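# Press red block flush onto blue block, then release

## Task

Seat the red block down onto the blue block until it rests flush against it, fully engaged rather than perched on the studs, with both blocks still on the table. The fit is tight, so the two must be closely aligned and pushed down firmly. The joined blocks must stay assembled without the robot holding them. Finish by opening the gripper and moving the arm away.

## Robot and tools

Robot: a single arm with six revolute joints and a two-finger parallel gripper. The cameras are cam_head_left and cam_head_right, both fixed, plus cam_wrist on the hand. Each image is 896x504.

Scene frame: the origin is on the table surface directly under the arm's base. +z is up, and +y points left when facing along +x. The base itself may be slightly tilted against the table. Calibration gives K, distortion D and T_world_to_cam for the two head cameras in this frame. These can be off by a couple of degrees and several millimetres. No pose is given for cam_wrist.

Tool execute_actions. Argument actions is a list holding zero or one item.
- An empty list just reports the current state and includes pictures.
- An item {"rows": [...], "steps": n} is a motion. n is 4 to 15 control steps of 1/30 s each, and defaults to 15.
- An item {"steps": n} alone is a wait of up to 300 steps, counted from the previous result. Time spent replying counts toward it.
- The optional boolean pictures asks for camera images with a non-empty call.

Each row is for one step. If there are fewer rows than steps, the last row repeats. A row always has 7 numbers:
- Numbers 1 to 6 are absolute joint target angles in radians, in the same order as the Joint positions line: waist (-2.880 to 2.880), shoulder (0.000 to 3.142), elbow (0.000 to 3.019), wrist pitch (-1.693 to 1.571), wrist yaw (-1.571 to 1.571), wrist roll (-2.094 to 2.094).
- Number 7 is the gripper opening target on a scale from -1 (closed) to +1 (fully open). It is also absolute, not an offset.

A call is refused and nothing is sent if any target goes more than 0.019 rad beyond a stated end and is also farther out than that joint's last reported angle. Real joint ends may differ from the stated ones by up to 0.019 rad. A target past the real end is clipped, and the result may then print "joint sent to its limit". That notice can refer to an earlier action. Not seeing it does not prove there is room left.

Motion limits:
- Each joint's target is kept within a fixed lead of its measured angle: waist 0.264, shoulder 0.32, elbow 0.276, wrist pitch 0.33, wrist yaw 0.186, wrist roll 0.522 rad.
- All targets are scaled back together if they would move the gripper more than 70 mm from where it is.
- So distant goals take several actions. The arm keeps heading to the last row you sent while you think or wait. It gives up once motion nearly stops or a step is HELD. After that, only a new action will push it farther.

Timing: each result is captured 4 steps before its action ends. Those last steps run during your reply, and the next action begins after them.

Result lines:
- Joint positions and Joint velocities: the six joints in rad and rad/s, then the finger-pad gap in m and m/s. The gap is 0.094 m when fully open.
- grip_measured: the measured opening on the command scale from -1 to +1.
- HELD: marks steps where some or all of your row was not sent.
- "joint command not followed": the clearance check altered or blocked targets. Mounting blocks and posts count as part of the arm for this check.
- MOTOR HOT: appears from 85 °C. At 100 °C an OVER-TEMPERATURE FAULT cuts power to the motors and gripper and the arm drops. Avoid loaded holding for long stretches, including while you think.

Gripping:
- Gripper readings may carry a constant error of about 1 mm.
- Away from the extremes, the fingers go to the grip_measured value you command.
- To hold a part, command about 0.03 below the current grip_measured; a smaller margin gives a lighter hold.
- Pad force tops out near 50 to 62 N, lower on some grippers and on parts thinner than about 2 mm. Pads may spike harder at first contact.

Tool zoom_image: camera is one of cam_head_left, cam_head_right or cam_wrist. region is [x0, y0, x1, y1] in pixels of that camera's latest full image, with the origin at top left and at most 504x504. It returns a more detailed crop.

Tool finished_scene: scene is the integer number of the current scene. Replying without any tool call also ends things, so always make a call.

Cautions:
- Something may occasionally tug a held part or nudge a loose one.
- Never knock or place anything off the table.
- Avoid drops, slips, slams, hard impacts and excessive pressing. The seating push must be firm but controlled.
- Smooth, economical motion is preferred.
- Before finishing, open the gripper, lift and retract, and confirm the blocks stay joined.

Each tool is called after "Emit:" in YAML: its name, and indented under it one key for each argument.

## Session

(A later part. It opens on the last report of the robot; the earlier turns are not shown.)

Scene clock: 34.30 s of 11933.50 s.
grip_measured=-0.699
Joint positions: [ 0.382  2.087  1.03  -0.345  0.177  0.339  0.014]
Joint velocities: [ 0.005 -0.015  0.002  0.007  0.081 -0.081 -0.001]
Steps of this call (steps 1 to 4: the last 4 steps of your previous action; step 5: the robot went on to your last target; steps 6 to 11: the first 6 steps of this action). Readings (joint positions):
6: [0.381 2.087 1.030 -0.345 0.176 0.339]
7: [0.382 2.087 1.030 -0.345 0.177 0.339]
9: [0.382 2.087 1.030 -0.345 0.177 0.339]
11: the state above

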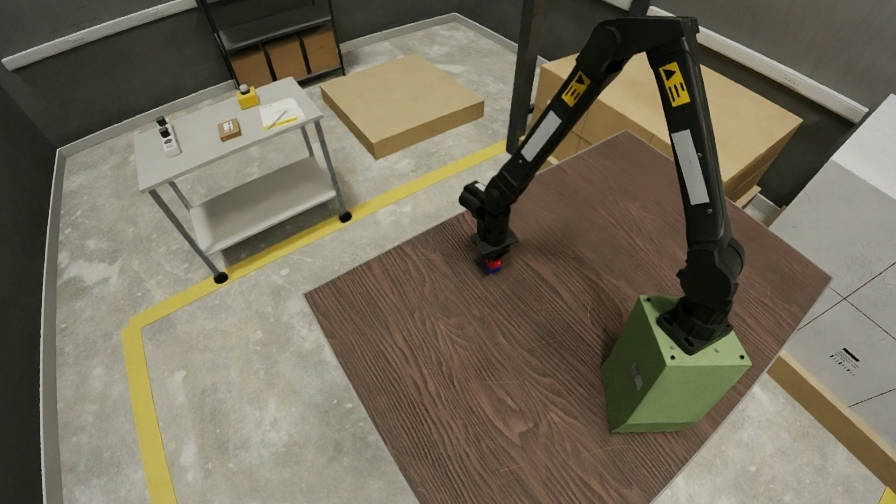

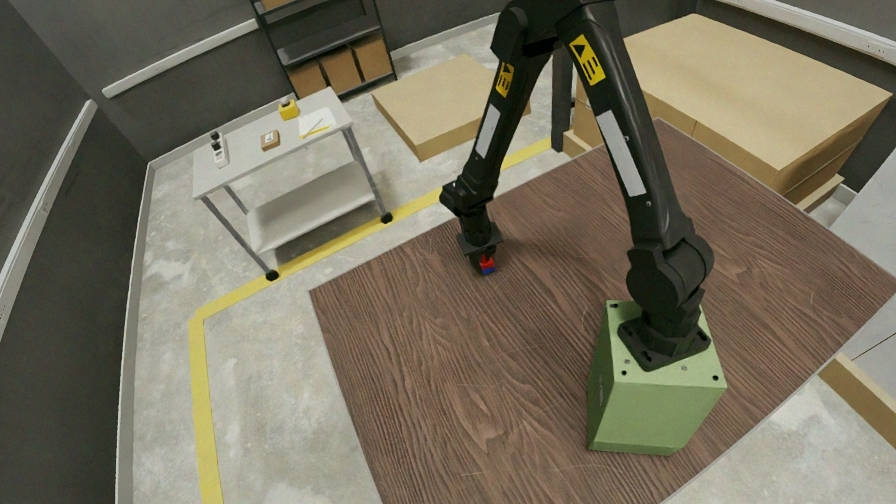

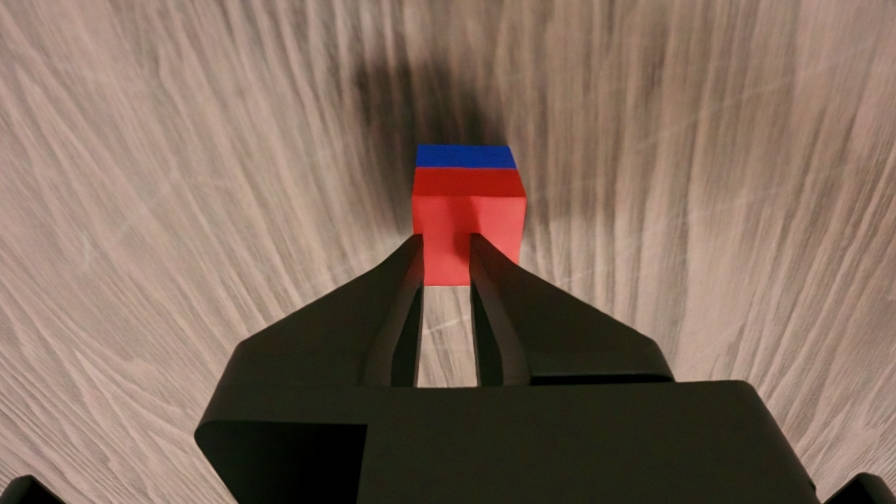

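Emit:
execute_actions:
  actions:
    - {"rows":[[0.382,2.27,1.03,-0.34,0.17,0.335,-0.7],[0.382,2.23,1.03,-0.34,0.17,0.335,-0.7],[0.382,2.19,1.03,-0.34,0.17,0.335,-0.7],[0.382,2.15,1.03,-0.34,0.17,0.335,-0.7],[0.382,2.11,1.03,-0.34,0.17,0.335,-0.7],[0.382,2.08,1.03,-0.34,0.17,0.335,-0.7],[0.382,2.065,1.03,-0.345,0.17,0.335,-0.7],[0.382,2.055,1.03,-0.35,0.17,0.335,-0.7],[0.375,2.05,1.03,-0.355,0.17,0.335,-0.7],[0.368,2.045,1.03,-0.36,0.17,0.335,-0.7],[0.36,2.045,1.03,-0.36,0.17,0.335,-0.7],[0.355,2.045,1.03,-0.36,0.17,0.335,-0.7]],"steps":15}

Emit:
execute_actions:
  actions:
    - {"steps":10}
  pictures: true

Emit:
zoom_image:
  camera: "cam_head_right"
  region: [460, 240, 520, 285]

Emit:
zoom_image:
  camera: "cam_head_left"
  region: [465, 240, 525, 285]

Scene clock: 34.90 s of 11933.50 s.
grip_measured=-0.699
Joint positions: [ 0.382  2.08   1.03  -0.345  0.173  0.339  0.014]
Joint velocities: [ 0.005 -0.073  0.007  0.002 -0.022 -0.037 -0.001]
Steps of this call (steps 1 to 4: the last 4 steps of your previous action; steps 5 to 7: the robot went on to your last target; steps 8 to 18: the first 11 steps of this action). Readings (joint positions):
8: [0.382 2.087 1.030 -0.345 0.177 0.339]
9: [0.382 2.087 1.030 -0.345 0.177 0.339]
11: [0.382 2.085 1.030 -0.345 0.177 0.339]
15: [0.382 2.082 1.030 -0.345 0.173 0.339]
18: the state above

Scene clock: 35.23 s of 11933.50 s.
grip_measured=-0.699
Joint positions: [ 0.37   2.068  1.03  -0.345  0.172  0.339  0.014]
Joint velocities: [ 0.005 -0.005  0.012  0.007  0.007 -0.022 -0.   ]
Kept back: nothing.
Steps of this call (steps 1 to 4: the last 4 steps of your previous action; steps 5 to 10: the robot went on to your last target). Readings (joint positions):
1: [0.381 2.078 1.030 -0.345 0.172 0.339]
2: [0.380 2.076 1.030 -0.345 0.172 0.339]
4: [0.376 2.072 1.030 -0.345 0.172 0.339]
8: [0.371 2.068 1.030 -0.345 0.172 0.339]
10: the state above

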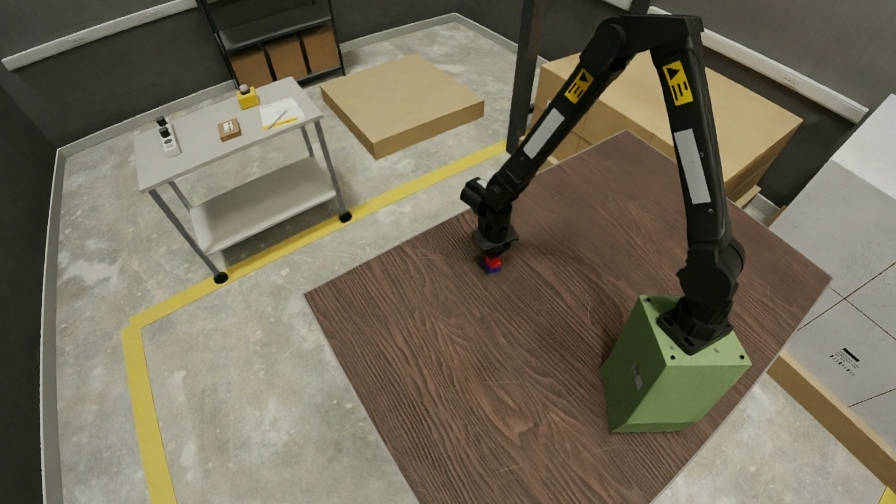

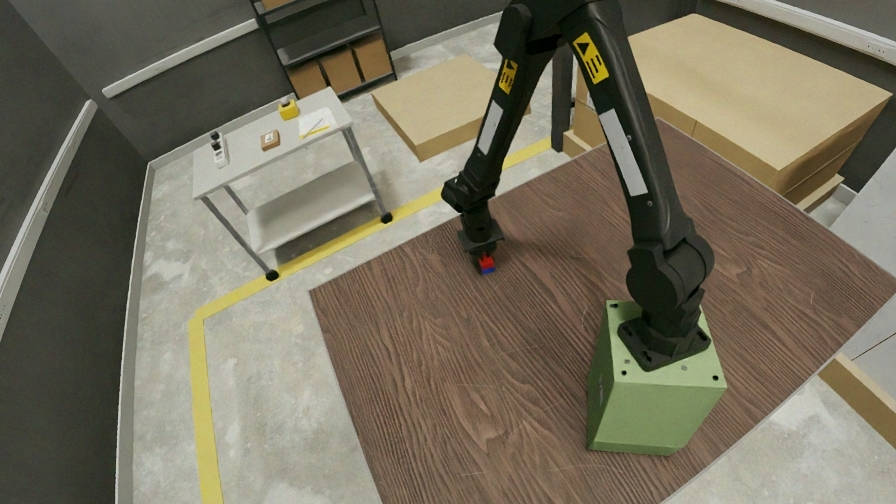

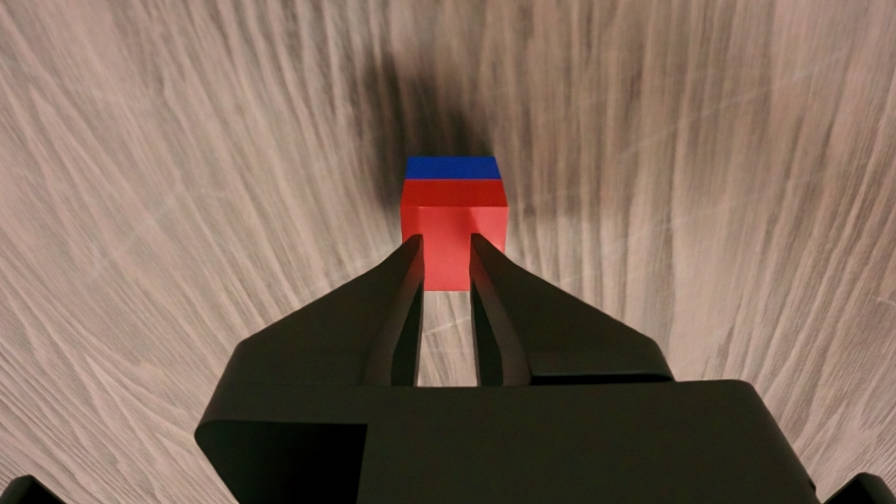

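Region (460, 240, 520, 285) of cam_head_right's 896x504 image, scaled by 8.400, with more detail than that image has; it fills the top 378 rows of this view, and the rest is white.

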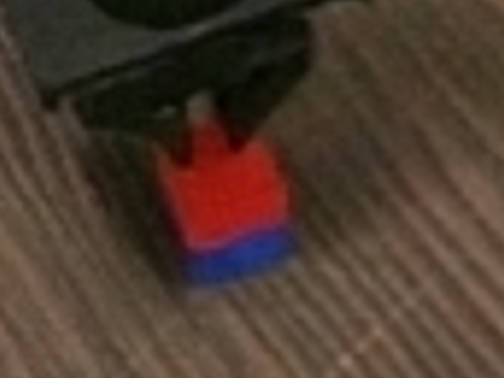

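Region (465, 240, 525, 285) of cam_head_left's 896x504 image, scaled by 8.400, with more detail than that image has; it fills the top 378 rows of this view, and the rest is white.

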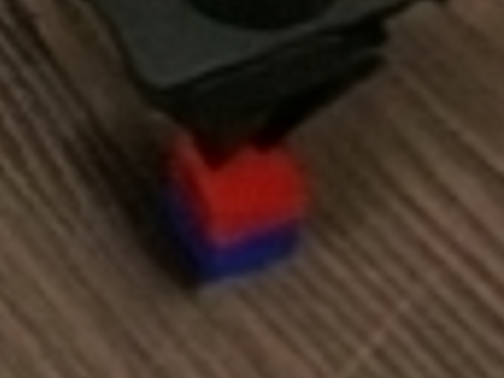

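Emit:
execute_actions:
  actions:
    - {"rows":[[0.37,2.085,1.025,-0.345,0.17,0.335,-0.7],[0.37,2.10,1.025,-0.345,0.17,0.335,-0.7],[0.37,2.11,1.025,-0.345,0.17,0.335,-0.7],[0.37,2.12,1.025,-0.345,0.17,0.335,-0.7],[0.37,2.135,1.025,-0.345,0.17,0.335,-0.7],[0.37,2.155,1.025,-0.345,0.17,0.335,-0.7],[0.37,2.175,1.025,-0.345,0.17,0.335,-0.7],[0.37,2.195,1.025,-0.345,0.17,0.335,-0.7],[0.37,2.215,1.025,-0.345,0.17,0.335,-0.7],[0.37,2.235,1.025,-0.345,0.17,0.335,-0.7],[0.37,2.255,1.025,-0.345,0.17,0.335,-0.7],[0.37,2.275,1.025,-0.345,0.17,0.335,-0.7],[0.37,2.295,1.025,-0.345,0.17,0.335,-0.7],[0.37,2.31,1.025,-0.345,0.17,0.335,-0.7]],"steps":15}
  pictures: true

Emit:
zoom_image:
  camera: "cam_wrist"
  region: [370, 120, 550, 300]

Scene clock: 37.00 s of 11933.50 s.
grip_measured=-0.699
Joint positions: [ 0.371  2.086  1.034 -0.345  0.172  0.339  0.014]
Joint velocities: [-0.005 -0.005  0.007  0.007 -0.022 -0.022  0.001]
Steps of this call (steps 1 to 30: the robot went on to your last target; steps 31 to 42: nothing new was sent; steps 43 to 53: the first 11 steps of this action). Readings (joint positions):
43: [0.370 2.068 1.030 -0.345 0.172 0.339]
44: [0.370 2.068 1.030 -0.345 0.172 0.339]
46: [0.370 2.070 1.030 -0.345 0.172 0.339]
50: [0.371 2.084 1.033 -0.345 0.173 0.339]
53: the state above

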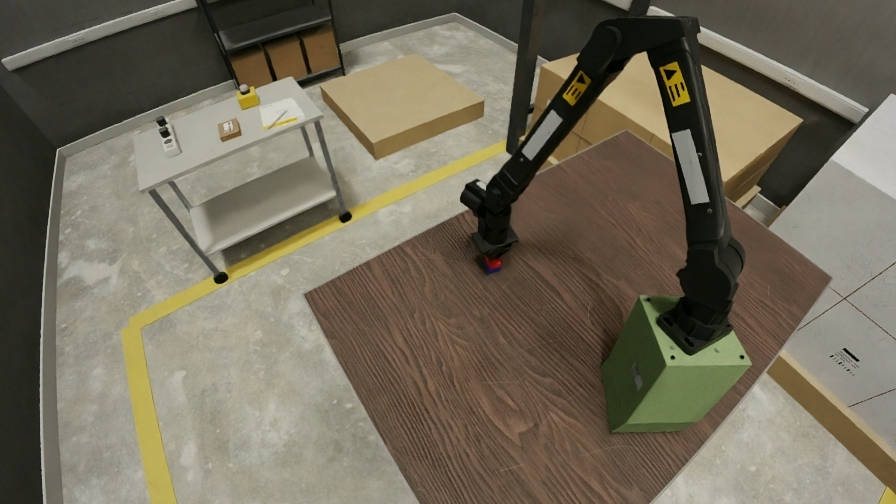

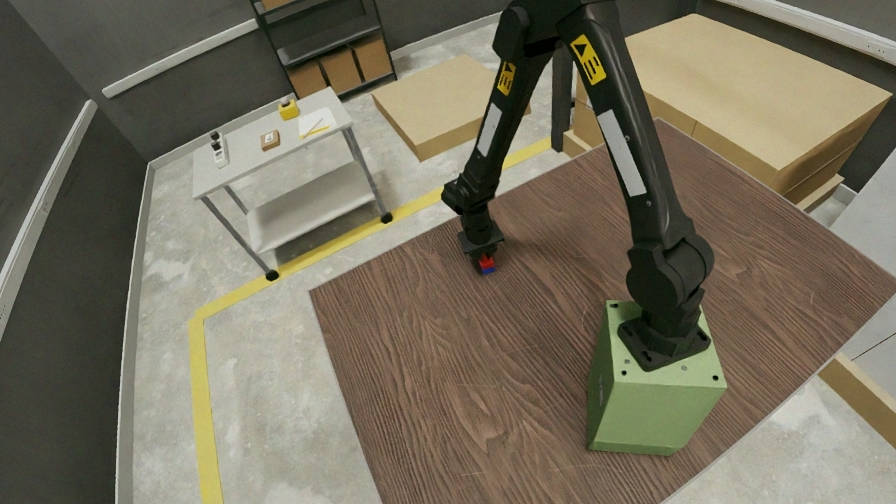

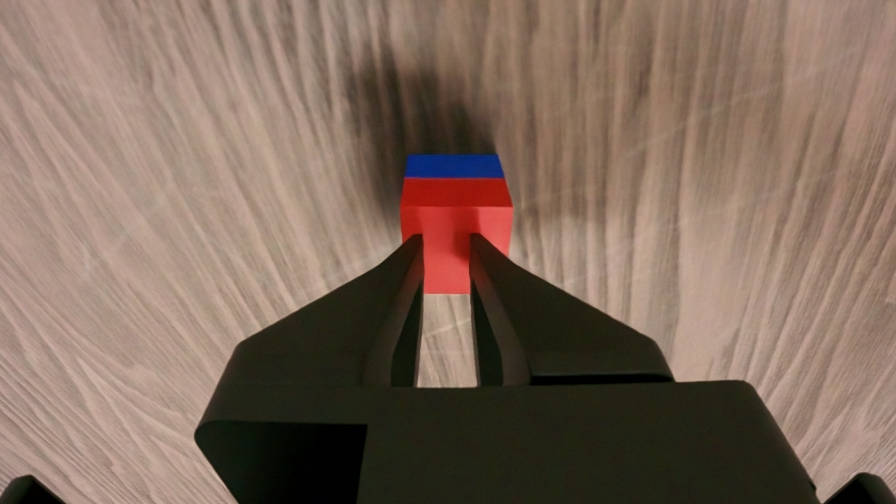

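Region (370, 120, 550, 300) of cam_wrist's 896x504 image, scaled by 2.800, with more detail than that image has.

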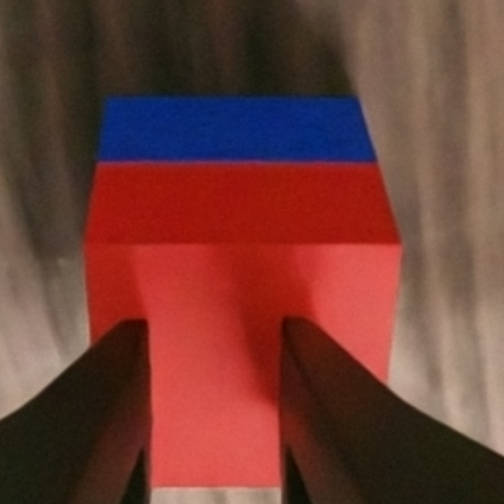

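Let the push finish, then relax, lift slightly and roll 90° to view the lit face.

Emit:
execute_actions:
  actions:
    - {"rows":[[0.37,2.31,1.025,-0.345,0.17,0.335,-0.7],[0.37,2.31,1.025,-0.345,0.17,0.335,-0.7],[0.37,2.28,1.025,-0.345,0.17,0.335,-0.7],[0.37,2.24,1.025,-0.345,0.17,0.335,-0.7],[0.37,2.20,1.025,-0.345,0.17,0.335,-0.7],[0.37,2.16,1.025,-0.345,0.17,0.335,-0.7],[0.37,2.12,1.025,-0.345,0.17,0.335,-0.7],[0.37,2.09,1.025,-0.345,0.17,0.335,-0.7],[0.37,2.07,1.025,-0.35,0.17,0.335,-0.7],[0.37,2.055,1.025,-0.355,0.17,0.335,-0.7],[0.37,2.045,1.025,-0.36,0.17,0.335,-0.7],[0.37,2.04,1.025,-0.365,0.17,0.335,-0.7]],"steps":15}

Emit:
execute_actions:
  actions:
    - {"rows":[[0.37,2.04,1.025,-0.365,0.17,0.40,-0.7],[0.37,2.04,1.025,-0.365,0.17,0.55,-0.7],[0.37,2.04,1.025,-0.365,0.17,0.7,-0.7],[0.37,2.04,1.025,-0.365,0.17,0.85,-0.7],[0.37,2.04,1.025,-0.365,0.17,1.0,-0.7],[0.37,2.04,1.025,-0.365,0.17,1.15,-0.7],[0.37,2.04,1.025,-0.365,0.17,1.3,-0.7],[0.37,2.04,1.025,-0.365,0.17,1.45,-0.7],[0.37,2.04,1.025,-0.365,0.17,1.6,-0.7],[0.37,2.04,1.025,-0.365,0.17,1.75,-0.7],[0.37,2.04,1.025,-0.365,0.17,1.85,-0.7],[0.37,2.04,1.025,-0.365,0.17,1.92,-0.7]],"steps":15}

Emit:
execute_actions:
  actions:
    - {"steps":16}
  pictures: true

Emit:
zoom_image:
  camera: "cam_wrist"
  region: [360, 110, 560, 290]

Scene clock: 37.83 s of 11933.50 s.
grip_measured=-0.699
Joint positions: [ 0.371  2.08   1.034 -0.345  0.172  0.339  0.014]
Joint velocities: [-0.024 -0.024  0.007 -0.012  0.037  0.066  0.001]
Steps of this call (steps 1 to 4: the last 4 steps of your previous action; steps 5 to 14: the robot went on to your last target; steps 15 to 25: the first 11 steps of this action). Readings (joint positions):
15: [0.371 2.086 1.034 -0.345 0.172 0.339]
16: [0.371 2.086 1.034 -0.345 0.172 0.339]
18: [0.371 2.086 1.034 -0.345 0.172 0.339]
22: [0.371 2.082 1.034 -0.345 0.172 0.339]
25: the state above

Scene clock: 38.33 s of 11933.50 s.
grip_measured=-0.699
Joint positions: [ 0.371  2.062  1.034 -0.349  0.172  1.19   0.014]
Joint velocities: [ 0.024 -0.015 -0.022  0.002 -0.081  2.747  0.001]
Steps of this call (steps 1 to 4: the last 4 steps of your previous action; steps 5 to 15: the first 11 steps of this action). Readings (joint positions):
5: [0.371 2.068 1.034 -0.349 0.172 0.347]
6: [0.371 2.066 1.034 -0.349 0.172 0.379]
8: [0.371 2.063 1.034 -0.349 0.172 0.509]
12: [0.371 2.062 1.034 -0.349 0.172 0.894]
15: the state above

Scene clock: 38.87 s of 11933.50 s.
grip_measured=-0.699
Joint positions: [ 0.371  2.062  1.034 -0.349  0.172  1.886  0.014]
Joint velocities: [ 0.005 -0.005 -0.007  0.007 -0.066  0.168 -0.   ]
Kept back: nothing.
Steps of this call (steps 1 to 4: the last 4 steps of your previous action; steps 5 to 16: the robot went on to your last target). Readings (joint positions):
1: [0.371 2.062 1.034 -0.349 0.172 1.288]
2: [0.371 2.062 1.034 -0.349 0.172 1.387]
4: [0.371 2.062 1.034 -0.349 0.172 1.570]
8: [0.371 2.062 1.034 -0.349 0.172 1.771]
16: the state above

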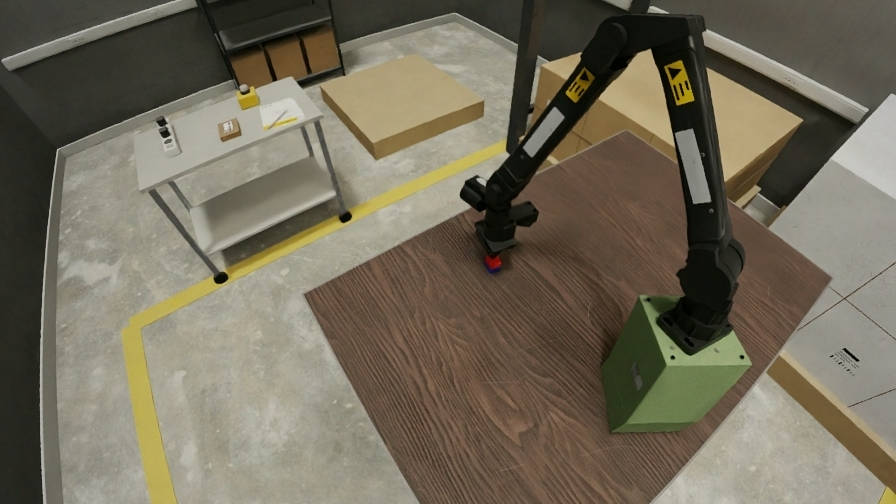

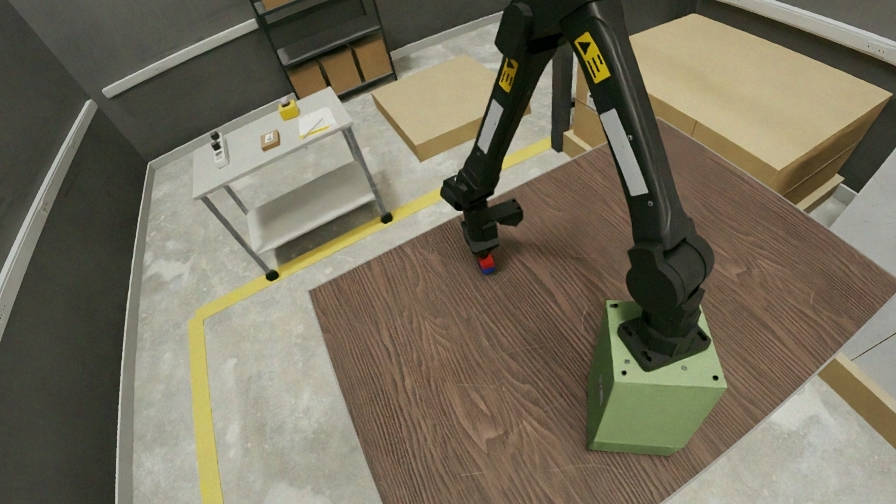

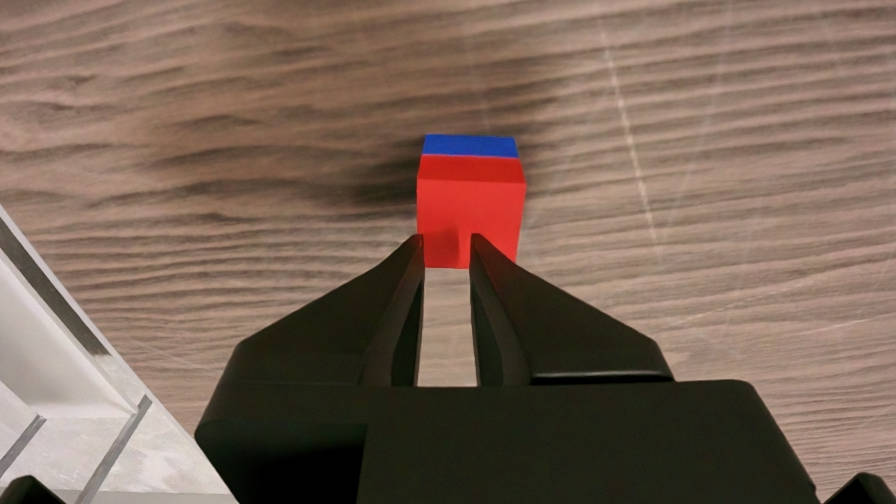

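Region (360, 110, 560, 290) of cam_wrist's 896x504 image, scaled by 2.520, with more detail than that image has; it fills the top 454 rows of this view, and the rest is white.

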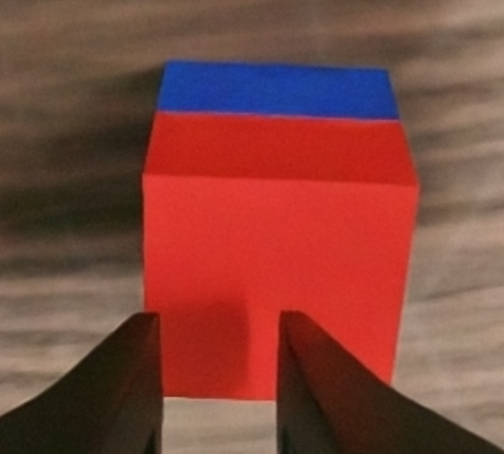

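Emit:
zoom_image:
  camera: "cam_wrist"
  region: [410, 125, 530, 195]

Region (410, 125, 530, 195) of cam_wrist's 896x504 image, scaled by 4.200, with more detail than that image has; it fills the top 294 rows of this view, and the rest is white.

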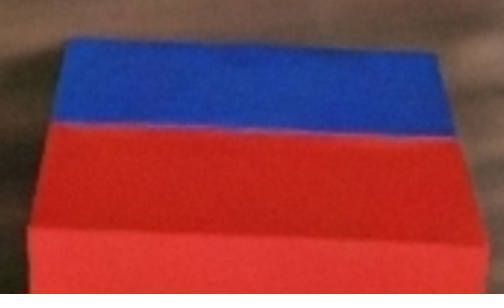

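Emit:
execute_actions:
  actions:
    - {"rows":[[0.371,2.03,1.034,-0.37,0.17,1.85,-0.5],[0.371,2.0,1.034,-0.39,0.17,1.75,-0.3],[0.371,1.96,1.034,-0.41,0.17,1.6,-0.1],[0.371,1.92,1.034,-0.43,0.17,1.45,0.1],[0.371,1.88,1.034,-0.45,0.17,1.3,0.2],[0.371,1.84,1.034,-0.47,0.17,1.2,0.3],[0.371,1.80,1.034,-0.49,0.17,1.1,0.3],[0.371,1.77,1.034,-0.50,0.17,1.0,0.3],[0.371,1.75,1.034,-0.51,0.17,1.0,0.3]],"steps":15}

Emit:
execute_actions:
  actions:
    - {"steps":10}
  pictures: true

Emit:
zoom_image:
  camera: "cam_head_right"
  region: [455, 240, 515, 285]

Scene clock: 39.63 s of 11933.50 s.
grip_measured=+0.298
Joint positions: [ 0.371  1.812  1.025 -0.481  0.172  1.252  0.061]
Joint velocities: [-0.005 -1.128  0.012 -0.188  0.095 -1.634 -0.001]
Steps of this call (steps 1 to 12: the robot went on to your last target; steps 13 to 23: the first 11 steps of this action). Readings (joint positions):
13: [0.371 2.061 1.034 -0.350 0.172 1.901]
14: [0.371 2.059 1.034 -0.356 0.172 1.877]
16: [0.371 2.039 1.032 -0.384 0.172 1.763]
20: [0.371 1.928 1.025 -0.449 0.172 1.457]
23: the state above

Scene clock: 39.97 s of 11933.50 s.
grip_measured=+0.298
Joint positions: [ 0.371  1.718  1.026 -0.493  0.172  1.036  0.061]
Joint velocities: [-0.005  0.073 -0.007 -0.022 -0.007 -0.227 -0.   ]
Kept back: nothing.
Steps of this call (steps 1 to 4: the last 4 steps of your previous action; steps 5 to 10: the robot went on to your last target). Readings (joint positions):
1: [0.371 1.777 1.025 -0.485 0.172 1.203]
2: [0.371 1.747 1.025 -0.486 0.172 1.164]
4: [0.371 1.712 1.026 -0.486 0.172 1.109]
8: [0.371 1.712 1.026 -0.491 0.172 1.050]
10: the state above

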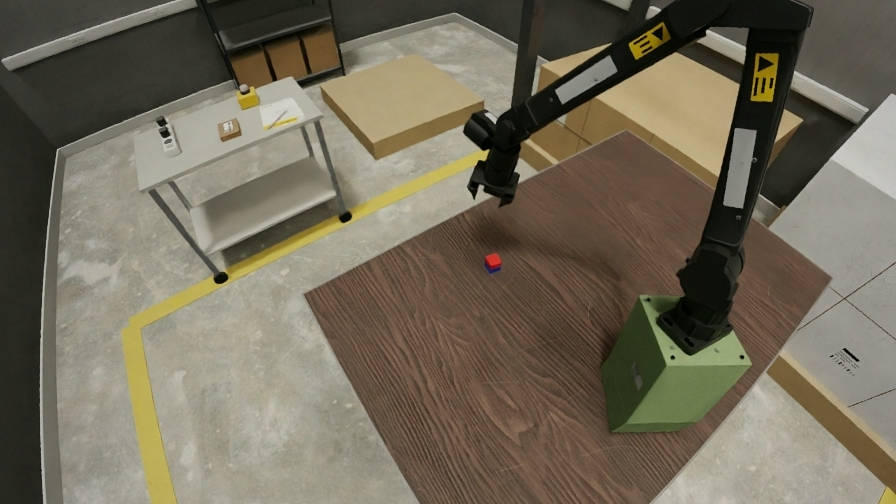

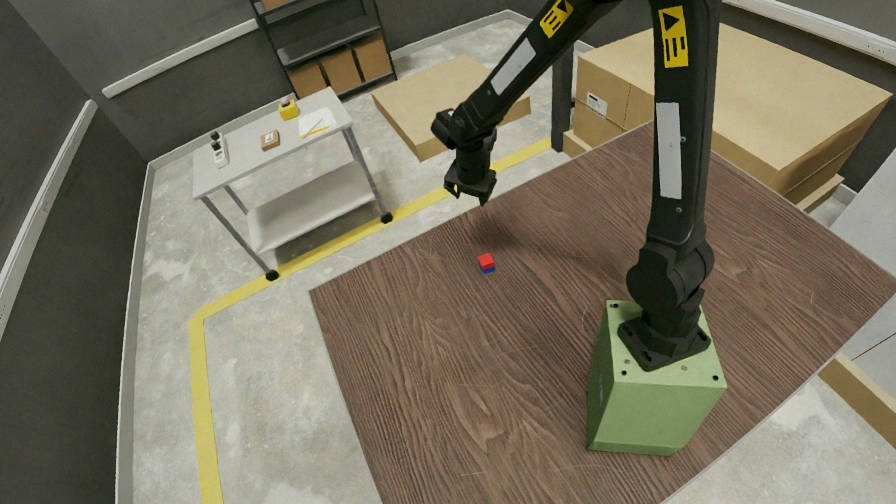

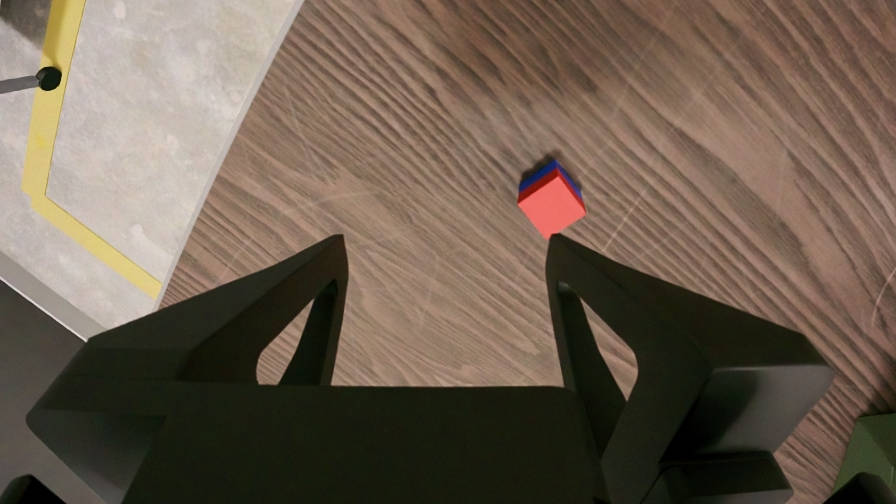

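Region (455, 240, 515, 285) of cam_head_right's 896x504 image, scaled by 8.400, with more detail than that image has; it fills the top 378 rows of this view, and the rest is white.

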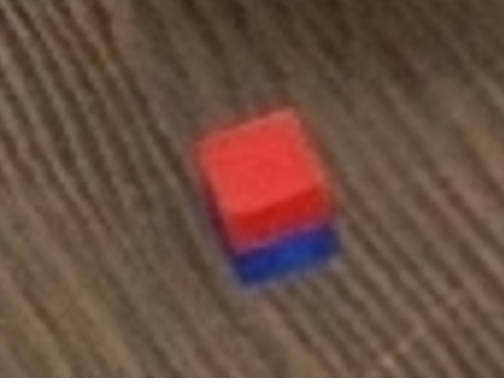

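Emit:
execute_actions:
  actions: []

Scene clock: 40.13 s of 11933.50 s.
grip_measured=+0.298
Joint positions: [ 0.371  1.724  1.026 -0.494  0.172  1.019  0.061]
Joint velocities: [ 0.005 -0.015 -0.012 -0.002 -0.037 -0.051  0.001]
Kept back: nothing.
Steps of this call (steps 1 to 5: the robot went on to your last target). Readings (joint positions):
1: [0.371 1.721 1.026 -0.494 0.172 1.031]
2: [0.371 1.722 1.026 -0.494 0.172 1.027]
4: [0.371 1.724 1.026 -0.494 0.172 1.021]
5: the state above

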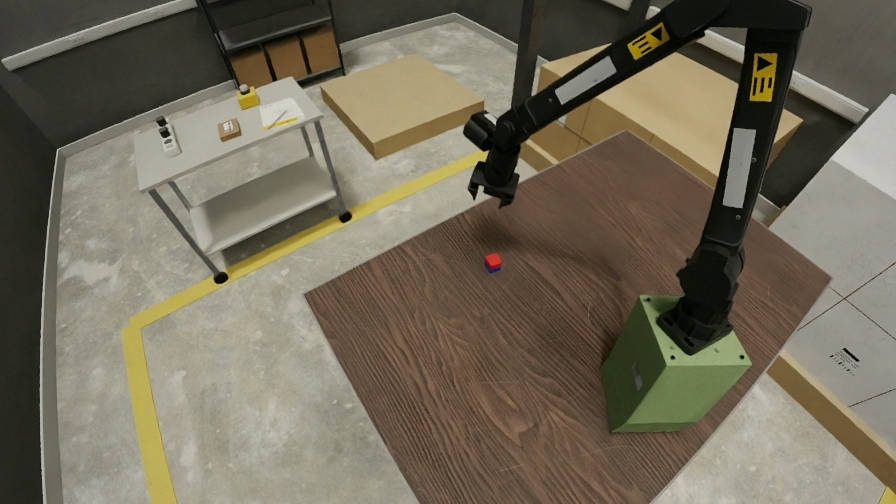

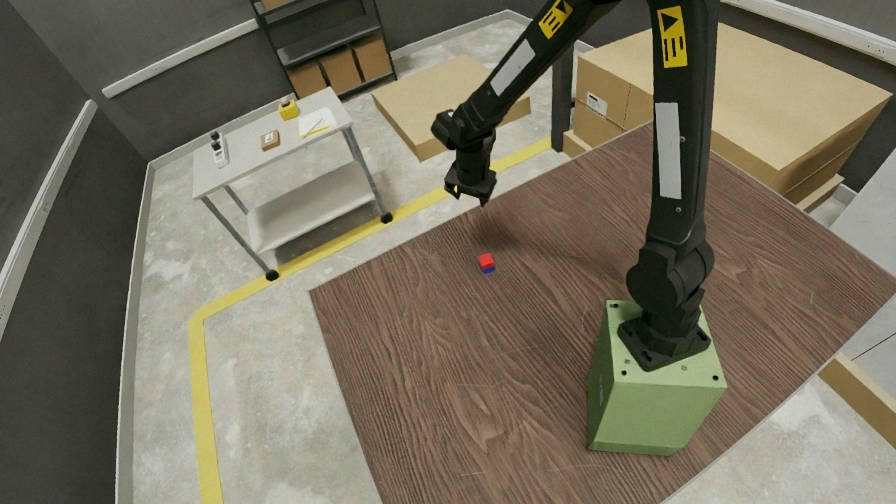

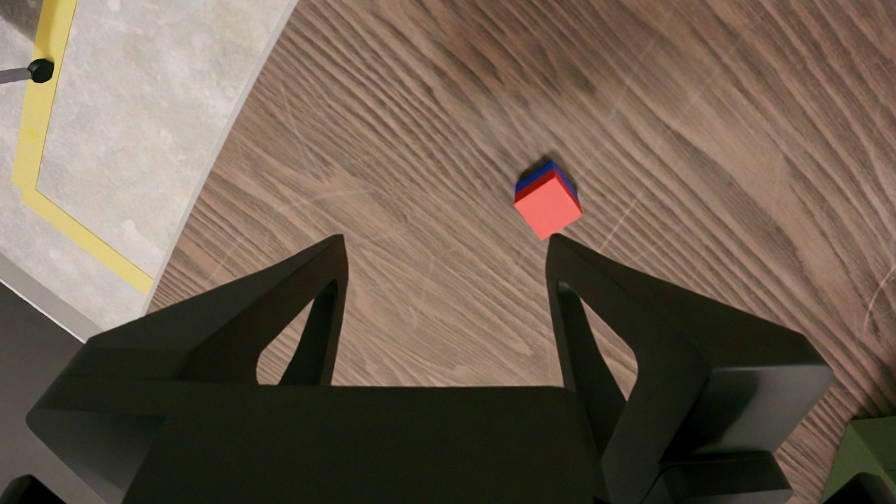

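Emit:
finished_scene:
  scene: 2

The scene is finished: the task was done.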